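# Stand the coat stand upright inside the yellow tape

## Task

Get the coat stand standing upright with each of its four feet fully within the yellow-taped area and none resting on the tape itself; it must not be toppled or leaning at the end, it must stay up without the robot supporting it, and the robot must release it and back away before the scene is ended.

## Robot and tools

Robot: a Hello Robot Stretch 4, about 1.6 m tall, with one arm. It has an omni-wheel base (rim within 0.23 m of the base origin), a lift on a mast, a telescoping arm that reaches forward, a three-joint wrist and a two-finger gripper. Cameras: head_camera, head_left_camera, head_right_camera, wrist_camera. Loose objects may occasionally get a short push from outside.

Frames: the base frame sits on the floor under the base centre, x forward, y left, z up. hand_pose is reported in this frame: the point midway between the fingers, 0.015 m behind the tips; with all wrist joints at zero its axes line up with the base frame. The printed hand position may be slightly wrong. The odometry frame is the base frame as it was when the scene began.

execute_actions(actions, cameras): actions is a list holding one action, or empty (then it only reports state and images). An action has "base", "joints", or both, plus optional "pace" and "contact_limits"; or it is {"end_of_arm": "enable_torque"} alone. Motions in one action start together.
- base: exactly one key, each a relative offset from where the base last measured itself. translate_m: straight drive in metres, forward positive, -2 to 2. strafe_m: sideways in metres, left positive, -2 to 2. rotate_rad: turn in place in radians, counter-clockwise (left) positive, -3.2 to 3.2.
- joints: absolute targets keyed by name. lift_m 0 to 1.2 m; arm_m 0 to 0.55 m extension; wrist_yaw_rad -1.134 to 4.276 (0 forward, positive left, 3.14 stowed back, above 3.4 the arm may block); wrist_pitch_rad -1.117 to 4.259 (0 level, 1.57 pointing down); wrist_roll_rad -1.117 to 4.259 (0 fingers level, positive clockwise seen from behind); gripper_m 0 to 0.08 m finger gap. Done tolerances: lift and arm ±0.004, yaw and roll ±0.02, pitch ±0.05, gripper ±0.002. Targets beyond range get clipped and flagged; unknown keys or other bad values reject the whole call. Omitted joints or base may keep pushing to earlier targets. No action exceeds 15 s.
- pace: "slow", "default", "fast", "max"; base up to 0.1/0.3/0.4/0.6 m/s and 1/2/3/4 rad/s, further capped when the lift is above 0.2 (down to 0.3 m/s and 1 rad/s at 1.2).
- contact_limits: {"arm_m": value from 0 (gentlest) to 0.75 (firmest)}, default 0.5.
- cameras: list of names or "all"; omitted/null means all, [] none.
To unfold the wrist at scene start, send lift_m 0.4 and wrist_yaw_rad 0 together.

wait(seconds 0 to 10): commands nothing, returns the same report. zoom_image(camera, region [x0,y0,x1,y1] pixels, at most 504x504) magnifies the latest full image. read_manual gives only licence texts. finished_scene(scene) ends that scene for good and reports success; do it only after the stand is upright, released and the robot has moved away. If a call reports a stop, later calls in the same reply are skipped.

Results: base_status and joint_status per motion: "done"; "off_target" (resting short, may still push); "contact_stop_at_<key>" (met resistance, part goes slack); "limit_stop_at_<name>" (built-in limit; "tilt" means lean over 6 degrees and lift, arm and wheels go slack; "own_body" means self-collision risk, often when pitch < -0.2 with roll < -0.4 or > 4); "time_out"; "torque_fault" (a wrist or gripper motor went limp; resend enable_torque). on_its_own lists uncommanded behaviour; "held at" is the held target. lidar_m: 12 distances in 30-degree sectors, sector 1 ahead, counter-clockwise (4 left, 7 behind, 10 right); "-" means nothing or closer than 0.25 m; misses glass, thin legs, much behind. wrist_depth_mm: 7x7 grid of median depths 100 to 2000 mm. base_odometry counts wheel turns (slip included); if turned_by_wheels and turned_by_imu differ by over ~0.1 rad the heading has drifted by about their difference. base_tilt in degrees, forward/right positive, ~1.5 degree fixed bias. motor_effort in percent of max, bracket = peak of last action; wheel efforts positive turn the base right.

Gripper: close to a value below the object's width to grip; after contact it only squeezes slightly past that point. While squeezing, gripper_m stays above the command and its effort moves from 0; above about 50 sustained it faults and may drop the object. After a grip, "off_target" means something is held.

Avoid: carrying over 1 kg with arm_m above 0.2 while driving or turning (tip risk, worse at fast paces); strong steady pushes or pulls, especially with the gripper high; pressing the gripper into things with base or arm moves (wrist torque fault); letting the stand fall; drops, slams and hard hits.

Each tool is called after ">>>" in YAML: its name, and indented under it one key for each argument.

## Session

>>> execute_actions:
  actions: []

Scene clock: 0.00 s.
base_odometry: x=+0.000 y=+0.000 heading=+0.000 (m, m, rad; odometry frame)
turned_by_wheels: +0.000 (rad since the last result)
turned_by_imu: +0.000 (rad since the last result)
base_tilt: forward=+0.1 right=-0.4 (deg)
lidar_m: 1.64 1.60 1.81 2.71 1.22 2.24 2.09 2.08 0.78 0.59 0.61 0.69
base_status: not commanded
joint_positions: lift_m=+0.263 arm_m=+0.001 wrist_yaw_rad=+3.071 wrist_pitch_rad=+0.012 wrist_roll_rad=+0.011 gripper_m=+0.040
joint_status: not commanded
motor_effort: lift_m=+21 arm_m=-1 wrist_yaw_rad=+0 wrist_pitch_rad=-11 wrist_roll_rad=+0 gripper_m=+0 wheel_0=+0 wheel_1=+0 wheel_2=+0 (%)
hand_pose: x=-0.0345 y=+0.1021 z=+0.4387 quat_wxyz=(+0.035, -0.006, +0.006, +0.999) (m; base frame)
wrist_depth_mm: - 138 - - - - - / - 138 - - - - - / 107 138 254 - - - - / 120 138 - - - - - / 1921 - - - - - - / 1921 1921 1661 1708 155 1618 1537 / 1281 1281 119 1229 124 - 1118
pictures: head_camera, head_left_camera, head_right_camera, wrist_camera
Images, in order (width x height): head_camera 420x560, head_left_camera 420x672, head_right_camera 420x672, wrist_camera 616x392.

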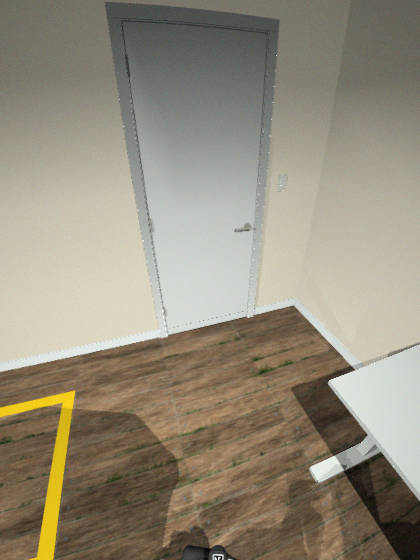

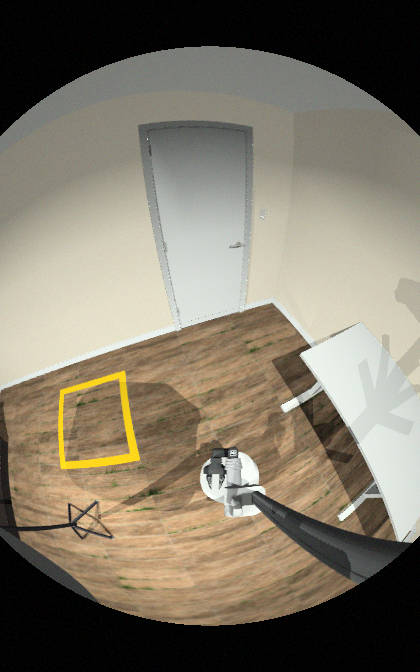

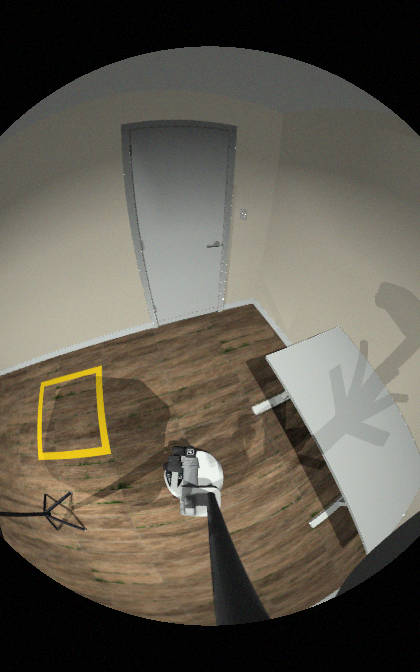

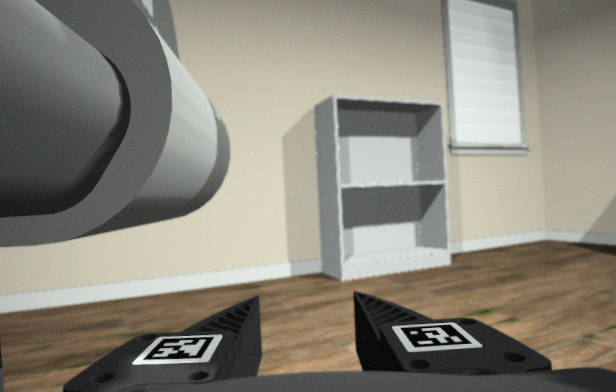

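>>> execute_actions:
  actions:
    - {"base":{"rotate_rad":2.1},"joints":{"lift_m":0.7,"wrist_yaw_rad":0,"gripper_m":0.08}}

Scene clock: 7.33 s.
base_odometry: x=+0.000 y=+0.000 heading=+2.100 (m, m, rad; odometry frame)
turned_by_wheels: +2.100 (rad since the last result)
turned_by_imu: +2.091 (rad since the last result)
base_tilt: forward=+0.2 right=-0.4 (deg)
lidar_m: 1.21 2.22 2.10 2.07 0.78 0.61 0.58 0.72 1.62 1.62 1.83 2.71
base_status: done
joint_positions: lift_m=+0.700 arm_m=+0.001 wrist_yaw_rad=+0.001 wrist_pitch_rad=+0.012 wrist_roll_rad=+0.011 gripper_m=+0.080
joint_status: all done
motor_effort: lift_m=+24(26) arm_m=-1(1) wrist_yaw_rad=-2(9) wrist_pitch_rad=-10(10) wrist_roll_rad=+1(0) gripper_m=+1(0) wheel_0=-2(8) wheel_1=-1(8) wheel_2=-2(8) (%)
hand_pose: x=+0.3842 y=-0.0873 z=+0.8754 quat_wxyz=(+1.000, +0.005, +0.006, +0.000) (m; base frame)
wrist_depth_mm: - - - - - - - / - - - - - - - / - - - - - - - / - - - - - - - / - - - - - - - / - - - - - - - / - 103 - - - - -
pictures: head_camera, head_left_camera, head_right_camera, wrist_camera
Images, in order (width x height): head_camera 420x560, head_left_camera 420x672, head_right_camera 420x672, wrist_camera 616x392.

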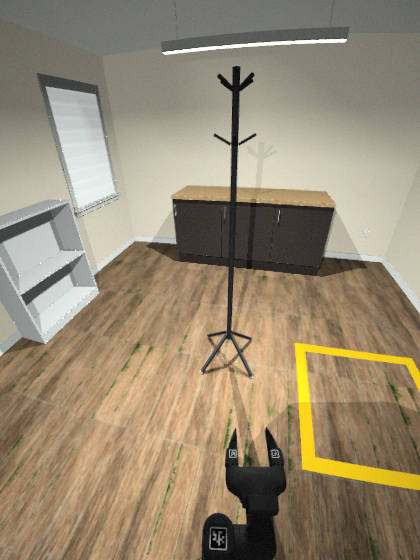

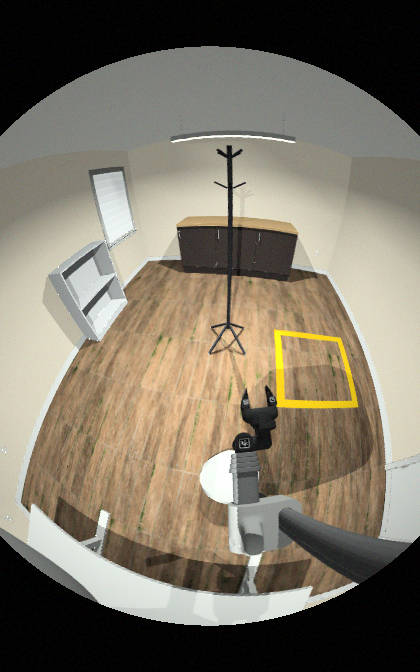

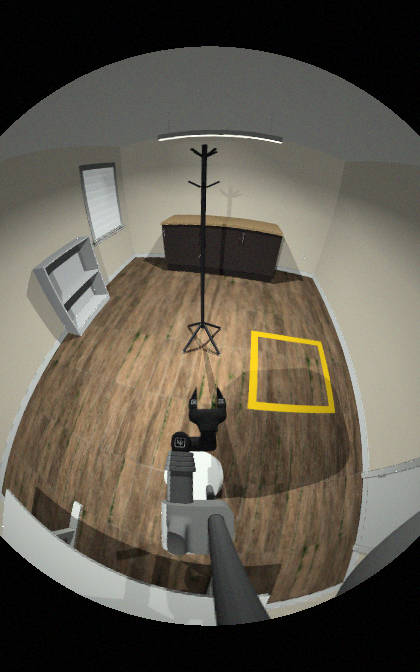

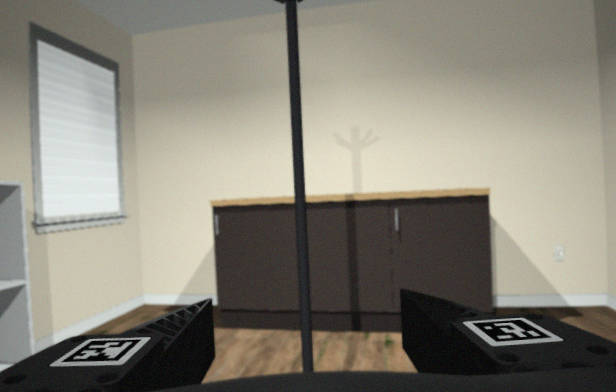

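>>> execute_actions:
  actions:
    - {"base":{"translate_m":0.65}}
  cameras: ["head_camera","wrist_camera"]

Scene clock: 13.30 s.
base_odometry: x=-0.328 y=+0.561 heading=+2.100 (m, m, rad; odometry frame)
turned_by_wheels: +0.000 (rad since the last result)
turned_by_imu: +0.002 (rad since the last result)
base_tilt: forward=+0.2 right=-0.5 (deg)
lidar_m: 0.60 2.04 1.74 1.95 1.55 1.29 1.25 2.10 1.75 1.74 1.98 2.04
base_status: done
joint_positions: lift_m=+0.700 arm_m=+0.001 wrist_yaw_rad=+0.000 wrist_pitch_rad=+0.012 wrist_roll_rad=+0.011 gripper_m=+0.080
joint_status: not commanded
motor_effort: lift_m=+23(24) arm_m=-1(1) wrist_yaw_rad=-1(2) wrist_pitch_rad=-11(10) wrist_roll_rad=+0(0) gripper_m=+1(1) wheel_0=+1(7) wheel_1=+0(5) wheel_2=+1(7) (%)
hand_pose: x=+0.3842 y=-0.0874 z=+0.8755 quat_wxyz=(+1.000, +0.005, +0.006, +0.000) (m; base frame)
wrist_depth_mm: - - - - - - - / - - - - - - - / - - - - - - - / - - - 1921 1921 1808 - / - - - 1921 1863 1756 - / - - 1983 1921 1863 1756 - / - 103 - 1983 1863 - -
pictures: head_camera, wrist_camera
Images, in order (width x height): head_camera 420x560, wrist_camera 616x392.

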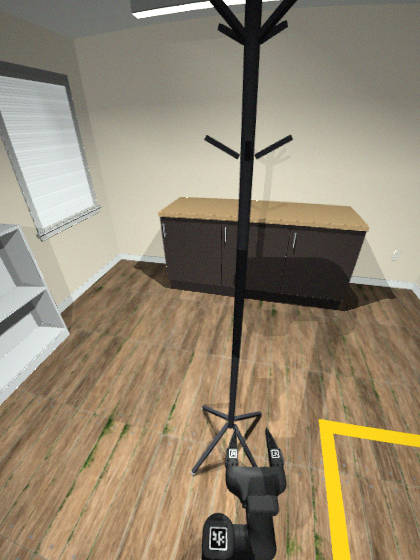

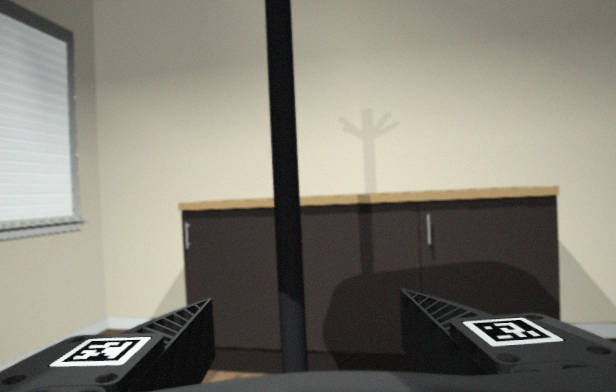

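>>> execute_actions:
  actions:
    - {"base":{"strafe_m":0.02},"joints":{"arm_m":0.17}}
  cameras: ["head_camera","wrist_camera"]

Scene clock: 17.23 s.
base_odometry: x=-0.345 y=+0.551 heading=+2.100 (m, m, rad; odometry frame)
turned_by_wheels: +0.000 (rad since the last result)
turned_by_imu: +0.001 (rad since the last result)
base_tilt: forward=+0.2 right=-0.5 (deg)
lidar_m: 0.59 2.05 1.70 1.94 1.54 1.28 1.25 2.15 1.79 1.77 1.96 0.59
base_status: done
joint_positions: lift_m=+0.700 arm_m=+0.169 wrist_yaw_rad=+0.000 wrist_pitch_rad=+0.012 wrist_roll_rad=+0.011 gripper_m=+0.080
joint_status: all done
motor_effort: lift_m=+23(23) arm_m=+6(6) wrist_yaw_rad=-1(1) wrist_pitch_rad=-10(10) wrist_roll_rad=+0(0) gripper_m=+1(1) wheel_0=+1(6) wheel_1=-1(9) wheel_2=+0(1) (%)
hand_pose: x=+0.5524 y=-0.0874 z=+0.8755 quat_wxyz=(+1.000, +0.005, +0.006, +0.000) (m; base frame)
wrist_depth_mm: - - - - - - - / - - - - - - - / - - - - - - - / - - - 1756 1708 1618 1576 / - - 1863 310 1708 1576 1576 / - - 1863 1708 1708 1618 1537 / - 103 1863 1708 1708 - -
pictures: head_camera, wrist_camera
Images, in order (width x height): head_camera 420x560, wrist_camera 616x392.

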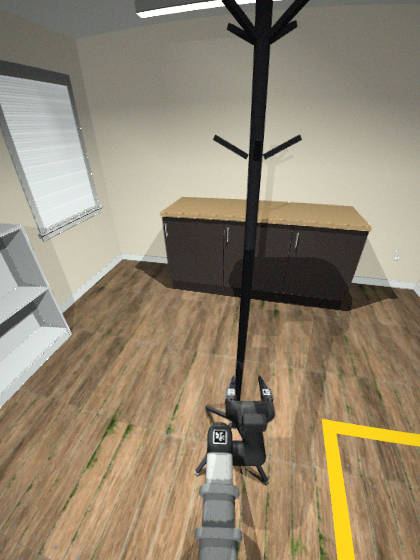

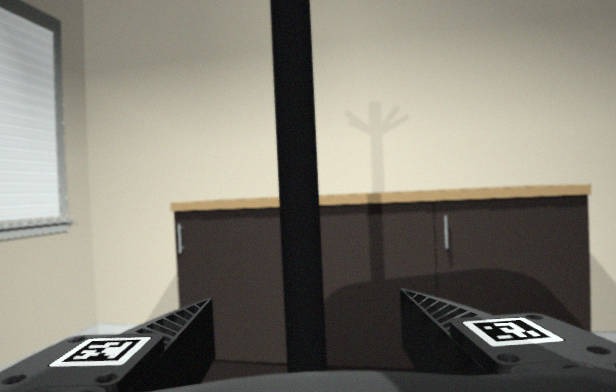

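Depth 0.31 to surface; pinch is 0.15 from camera.

>>> execute_actions:
  actions:
    - {"base":{"translate_m":0.185}}
  cameras: ["wrist_camera"]

>>> execute_actions:
  actions:
    - {"joints":{"gripper_m":0.0}}
  cameras: []

>>> execute_actions:
  actions:
    - {"joints":{"lift_m":0.74},"pace":"slow"}

Scene clock: 25.07 s.
base_odometry: x=-0.439 y=+0.711 heading=+2.100 (m, m, rad; odometry frame)
turned_by_wheels: +0.000 (rad since the last result)
turned_by_imu: +0.001 (rad since the last result)
base_tilt: forward=+0.2 right=-0.5 (deg)
lidar_m: 0.40 2.13 1.63 1.91 2.16 1.44 1.44 2.21 1.82 1.79 2.04 0.46
base_status: done
joint_positions: lift_m=+0.700 arm_m=+0.169 wrist_yaw_rad=+0.000 wrist_pitch_rad=+0.012 wrist_roll_rad=+0.011 gripper_m=+0.080
joint_status: not commanded
motor_effort: lift_m=+23(23) arm_m=+6(6) wrist_yaw_rad=-1(1) wrist_pitch_rad=-11(11) wrist_roll_rad=+0(0) gripper_m=+0(1) wheel_0=+0(8) wheel_1=+1(6) wheel_2=+0(9) (%)
hand_pose: x=+0.5525 y=-0.0874 z=+0.8755 quat_wxyz=(+1.000, +0.005, +0.006, +0.000) (m; base frame)
wrist_depth_mm: - - - 114 - - 1983 / - - - 114 - - 1983 / - - - 113 - - 1921 / - - 1661 113 1537 1464 1397 / - - 1661 113 1499 1464 1366 / - - 154 113 1499 1397 1397 / - 103 134 112 1499 - -
pictures: wrist_camera
Images, in order (width x height): wrist_camera 616x392.

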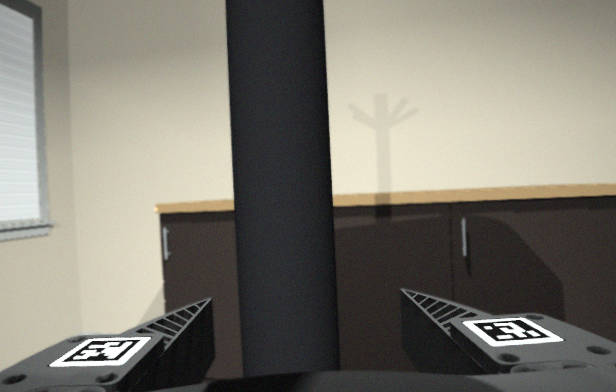

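Scene clock: 26.27 s.
base_odometry: x=-0.439 y=+0.711 heading=+2.100 (m, m, rad; odometry frame)
turned_by_wheels: +0.001 (rad since the last result)
turned_by_imu: +0.001 (rad since the last result)
base_tilt: forward=+0.2 right=-0.4 (deg)
lidar_m: 0.42 2.17 1.63 1.91 2.17 1.44 1.43 2.20 1.81 1.78 2.03 0.44
base_status: not commanded
joint_positions: lift_m=+0.700 arm_m=+0.169 wrist_yaw_rad=+0.005 wrist_pitch_rad=+0.011 wrist_roll_rad=+0.012 gripper_m=+0.030
joint_status: gripper_m off_target (ended at +0.030, target +0.000)
on_its_own: gripper_m is held at +0.023, not at your +0.000, by its contact guard: the fingers met something; wrist_yaw_rad is at rest, and its effort (-16) is outside its rest range (-13 to +13)
motor_effort: lift_m=+23(23) arm_m=+6(6) wrist_yaw_rad=-16(18) wrist_pitch_rad=-7(10) wrist_roll_rad=-4(12) gripper_m=-48(86) wheel_0=+5(6) wheel_1=+2(2) wheel_2=+0(0) (%)
hand_pose: x=+0.5530 y=-0.0863 z=+0.8757 quat_wxyz=(+1.000, +0.006, +0.005, +0.003) (m; base frame)
wrist_depth_mm: - - - 112 - 1983 1983 / - - - 112 - 1983 1983 / - - - 112 - - 1983 / - - - 112 1499 1430 1397 / - - 1708 112 1499 1430 1397 / - - 1661 112 1464 1430 1366 / - - 102 113 - - 1397
pictures: none
No camera images: the call's "cameras" was empty. Leave "cameras" out to get every camera's image.

Scene clock: 27.50 s.
base_odometry: x=-0.439 y=+0.711 heading=+2.100 (m, m, rad; odometry frame)
turned_by_wheels: +0.000 (rad since the last result)
turned_by_imu: +0.000 (rad since the last result)
base_tilt: forward=+0.2 right=-0.4 (deg)
lidar_m: 0.39 2.11 1.62 1.90 2.15 1.46 1.44 2.20 1.80 1.79 2.03 0.37
base_status: not commanded
joint_positions: lift_m=+0.739 arm_m=+0.169 wrist_yaw_rad=+0.000 wrist_pitch_rad=+0.035 wrist_roll_rad=+0.011 gripper_m=+0.030
joint_status: all done
on_its_own: gripper_m is held at +0.023, not at your +0.000, by its contact guard: the fingers met something; wrist_pitch_rad is at rest, and its effort (-76) is outside its rest range (-23 to +23)
motor_effort: lift_m=+35(36) arm_m=+5(6) wrist_yaw_rad=-1(16) wrist_pitch_rad=-76(80) wrist_roll_rad=-1(5) gripper_m=-47(48) wheel_0=+0(6) wheel_1=+1(2) wheel_2=-1(0) (%)
hand_pose: x=+0.5525 y=-0.0874 z=+0.9096 quat_wxyz=(+1.000, +0.005, +0.017, +0.000) (m; base frame)
wrist_depth_mm: - - - 110 - 1983 1921 / - - - 110 - - 1921 / - - - 111 - 1983 1983 / - - 1708 111 1537 1430 1397 / - - 1661 111 1537 1464 1397 / - - 1661 112 1499 1464 1397 / - - 102 113 - - 1397
pictures: head_camera, head_left_camera, head_right_camera, wrist_camera
Images, in order (width x height): head_camera 420x560, head_left_camera 420x672, head_right_camera 420x672, wrist_camera 616x392.

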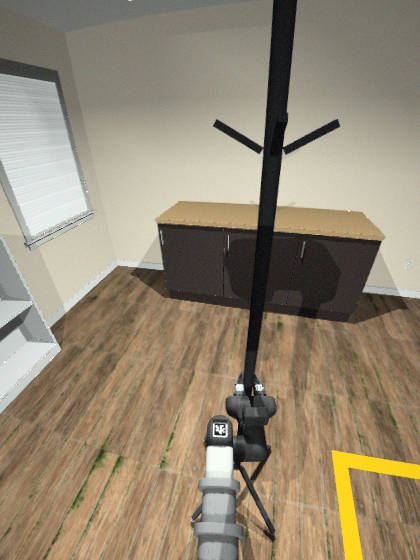

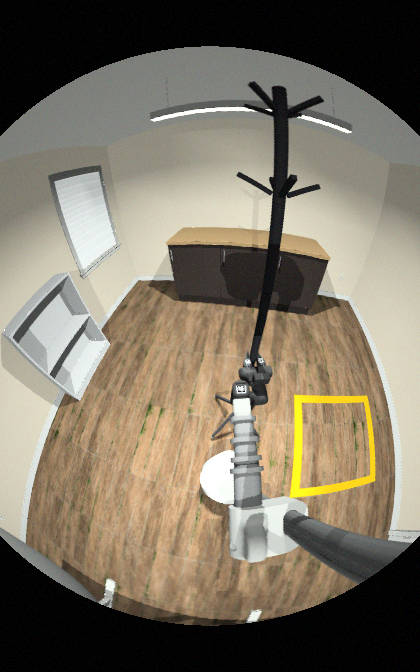

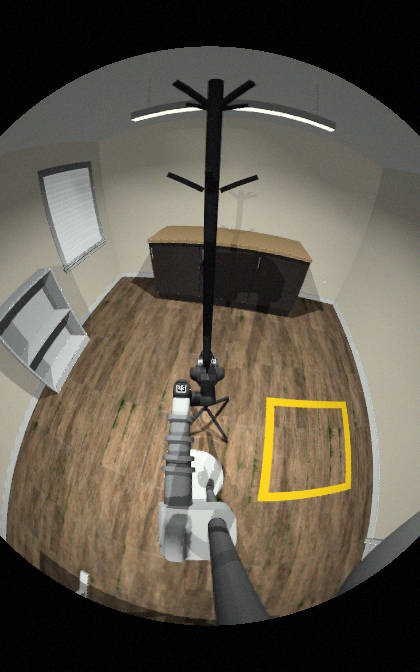

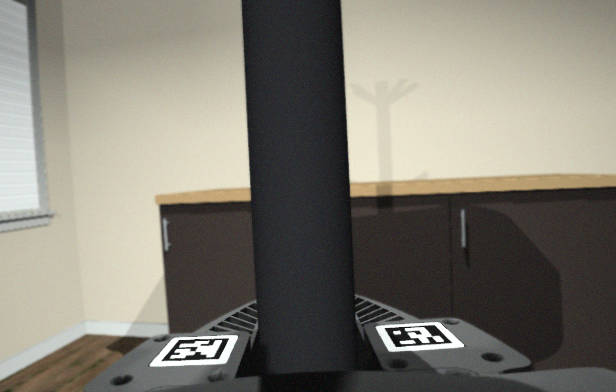

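>>> execute_actions:
  actions:
    - {"base":{"strafe_m":-0.9}}
  cameras: []

>>> execute_actions:
  actions:
    - {"base":{"translate_m":-0.4}}
  cameras: ["head_camera","head_left_camera","head_right_camera"]

Scene clock: 41.53 s.
base_odometry: x=+0.338 y=+1.165 heading=+2.100 (m, m, rad; odometry frame)
turned_by_wheels: +0.000 (rad since the last result)
turned_by_imu: +0.002 (rad since the last result)
base_tilt: forward=+0.3 right=-0.4 (deg)
lidar_m: 0.42 1.93 2.51 2.49 1.96 1.64 2.21 1.15 0.93 0.91 1.02 0.41
base_status: done
joint_positions: lift_m=+0.739 arm_m=+0.169 wrist_yaw_rad=+0.000 wrist_pitch_rad=+0.034 wrist_roll_rad=+0.010 gripper_m=+0.030
joint_status: not commanded
on_its_own: gripper_m is held at +0.023, not at your +0.000, by its contact guard: the fingers met something; wrist_pitch_rad is at rest, and its effort (-74) is outside its rest range (-23 to +23)
motor_effort: lift_m=+35(35) arm_m=+5(5) wrist_yaw_rad=+0(6) wrist_pitch_rad=-74(75) wrist_roll_rad=+0(0) gripper_m=-47(47) wheel_0=-1(10) wheel_1=+2(10) wheel_2=-1(1) (%)
hand_pose: x=+0.5525 y=-0.0874 z=+0.9098 quat_wxyz=(+1.000, +0.005, +0.017, +0.000) (m; base frame)
wrist_depth_mm: - - - 109 1921 1863 1756 / - - - 110 1921 1863 1808 / - - - 110 1983 1863 1808 / - 1863 1464 111 1983 1863 1808 / 1661 1537 1499 111 1983 1921 1808 / 1618 1537 1464 112 1366 1921 1808 / 1708 1576 102 112 - - 1808
pictures: none
No camera images: the call's "cameras" was empty. Leave "cameras" out to get every camera's image.

Scene clock: 44.43 s.
base_odometry: x=+0.540 y=+0.820 heading=+2.100 (m, m, rad; odometry frame)
turned_by_wheels: +0.000 (rad since the last result)
turned_by_imu: +0.000 (rad since the last result)
base_tilt: forward=+0.2 right=-0.4 (deg)
lidar_m: 0.42 2.35 2.64 2.87 1.48 1.26 1.97 1.03 0.85 0.85 0.95 0.44
base_status: done
joint_positions: lift_m=+0.739 arm_m=+0.169 wrist_yaw_rad=+0.000 wrist_pitch_rad=+0.034 wrist_roll_rad=+0.010 gripper_m=+0.030
joint_status: not commanded
on_its_own: gripper_m is held at +0.023, not at your +0.000, by its contact guard: the fingers met something; wrist_pitch_rad is at rest, and its effort (-73) is outside its rest range (-23 to +23)
motor_effort: lift_m=+35(35) arm_m=+5(5) wrist_yaw_rad=-1(2) wrist_pitch_rad=-73(76) wrist_roll_rad=+0(1) gripper_m=-47(47) wheel_0=+0(7) wheel_1=+0(4) wheel_2=-2(9) (%)
hand_pose: x=+0.5525 y=-0.0874 z=+0.9098 quat_wxyz=(+1.000, +0.005, +0.017, +0.000) (m; base frame)
wrist_depth_mm: - - - 108 - - 1808 / - - - 109 - - 1808 / - - - 110 - - 1863 / - - 1863 110 - - 1863 / - - 1921 111 - - 1863 / - - 1921 112 1756 - 1863 / - - 102 113 - - 1863
pictures: head_camera, head_left_camera, head_right_camera
Images, in order (width x height): head_camera 420x560, head_left_camera 420x672, head_right_camera 420x672.

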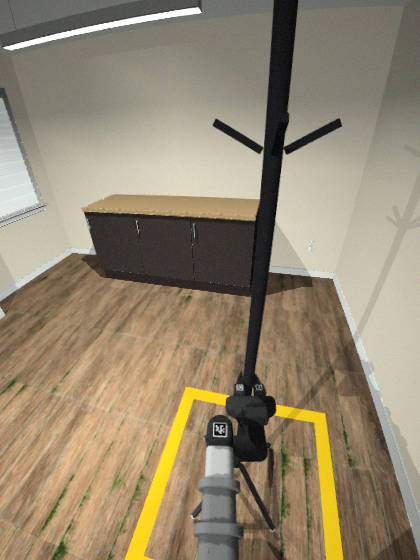

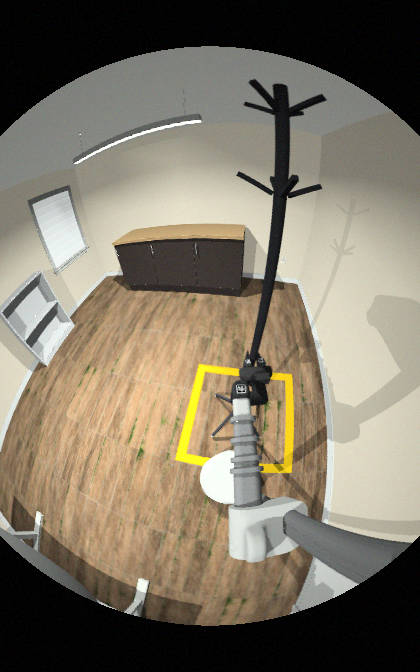

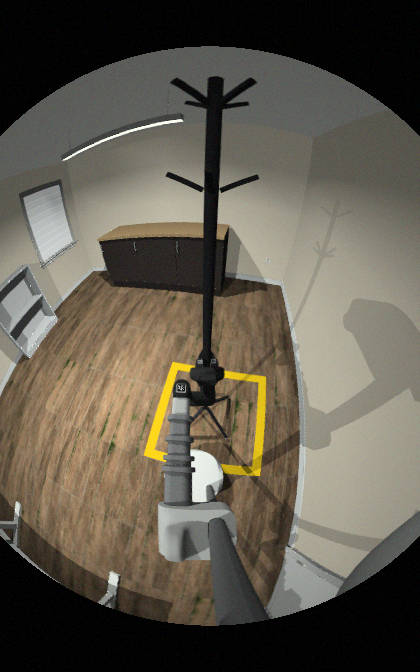

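Inside.

>>> execute_actions:
  actions:
    - {"joints":{"lift_m":0.70},"pace":"slow"}
  cameras: []

>>> execute_actions:
  actions:
    - {"joints":{"gripper_m":0.08}}
  cameras: []

>>> execute_actions:
  actions:
    - {"base":{"translate_m":-0.3},"joints":{"arm_m":0}}
  cameras: ["head_camera"]

>>> finished_scene:
  scene: 1

Scene clock: 49.77 s.
base_odometry: x=+0.540 y=+0.820 heading=+2.100 (m, m, rad; odometry frame)
turned_by_wheels: +0.000 (rad since the last result)
turned_by_imu: +0.001 (rad since the last result)
base_tilt: forward=+0.2 right=-0.4 (deg)
lidar_m: 0.41 2.38 2.65 2.89 1.48 1.23 1.98 1.02 0.83 0.83 0.97 0.44
base_status: not commanded
joint_positions: lift_m=+0.700 arm_m=+0.169 wrist_yaw_rad=+0.001 wrist_pitch_rad=+0.013 wrist_roll_rad=+0.011 gripper_m=+0.030
joint_status: all done
on_its_own: gripper_m is held at +0.023, not at your +0.000, by its contact guard: the fingers met something
motor_effort: lift_m=+17(34) arm_m=+4(5) wrist_yaw_rad=-4(5) wrist_pitch_rad=-12(74) wrist_roll_rad=-1(1) gripper_m=-47(47) wheel_0=+4(4) wheel_1=+0(2) wheel_2=-1(2) (%)
hand_pose: x=+0.5529 y=-0.0872 z=+0.8758 quat_wxyz=(+1.000, +0.005, +0.006, +0.001) (m; base frame)
wrist_depth_mm: - - - 111 - - 1863 / - - - 112 - - 1808 / - - - 112 - - 1863 / - - - 112 - - 1863 / - 1983 1921 112 - - 1921 / - - 1921 112 1808 - 1863 / - - 102 113 - - 1921
pictures: none
No camera images: the call's "cameras" was empty. Leave "cameras" out to get every camera's image.

Scene clock: 50.93 s.
base_odometry: x=+0.540 y=+0.820 heading=+2.100 (m, m, rad; odometry frame)
turned_by_wheels: +0.000 (rad since the last result)
turned_by_imu: +0.000 (rad since the last result)
base_tilt: forward=+0.1 right=-0.4 (deg)
lidar_m: 0.39 2.35 2.63 2.85 1.48 1.28 1.98 1.02 0.85 0.85 0.95 0.45
base_status: not commanded
joint_positions: lift_m=+0.700 arm_m=+0.169 wrist_yaw_rad=+0.000 wrist_pitch_rad=+0.012 wrist_roll_rad=+0.010 gripper_m=+0.080
joint_status: all done
motor_effort: lift_m=+17(17) arm_m=+5(4) wrist_yaw_rad=-2(5) wrist_pitch_rad=-12(13) wrist_roll_rad=+0(1) gripper_m=+1(47) wheel_0=+3(4) wheel_1=+0(1) wheel_2=-1(1) (%)
hand_pose: x=+0.5528 y=-0.0873 z=+0.8759 quat_wxyz=(+1.000, +0.005, +0.006, +0.000) (m; base frame)
wrist_depth_mm: - - - 111 - - 1863 / - - - 111 - - 1756 / - - - 112 - - 1863 / - - - 112 - - 1863 / - - 1921 112 - - 1921 / - - 1863 112 - - 1808 / - 103 151 112 1808 - -
pictures: none
No camera images: the call's "cameras" was empty. Leave "cameras" out to get every camera's image.

Scene clock: 53.40 s.
base_odometry: x=+0.692 y=+0.561 heading=+2.100 (m, m, rad; odometry frame)
turned_by_wheels: +0.000 (rad since the last result)
turned_by_imu: +0.000 (rad since the last result)
base_tilt: forward=+0.2 right=-0.4 (deg)
lidar_m: 0.74 2.70 2.77 2.93 1.12 1.00 1.69 0.96 0.78 0.78 0.90 0.71
base_status: done
joint_positions: lift_m=+0.700 arm_m=+0.002 wrist_yaw_rad=+0.000 wrist_pitch_rad=+0.012 wrist_roll_rad=+0.010 gripper_m=+0.080
joint_status: all done
motor_effort: lift_m=+17(17) arm_m=-6(6) wrist_yaw_rad=+0(1) wrist_pitch_rad=-11(11) wrist_roll_rad=+0(1) gripper_m=+1(1) wheel_0=-3(5) wheel_1=-2(3) wheel_2=-2(7) (%)
hand_pose: x=+0.3851 y=-0.0874 z=+0.8760 quat_wxyz=(+1.000, +0.005, +0.006, +0.000) (m; base frame)
wrist_depth_mm: - - - - - - 1618 / - - - - - - 1576 / - - - - - - 1661 / - - - - - - 1708 / - - - - - - 1661 / - - - - - - 1618 / - 103 - - - - -
pictures: head_camera
Images, in order (width x height): head_camera 420x560.

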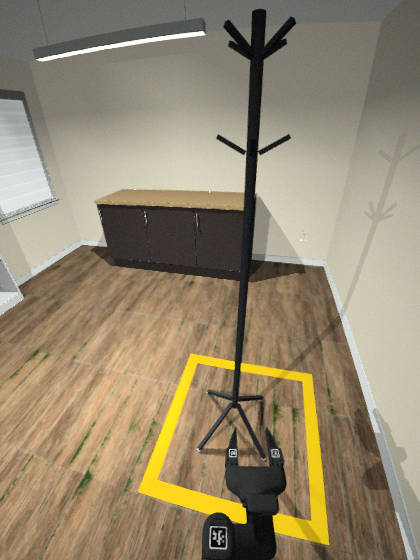

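The scene is finished: the task was done.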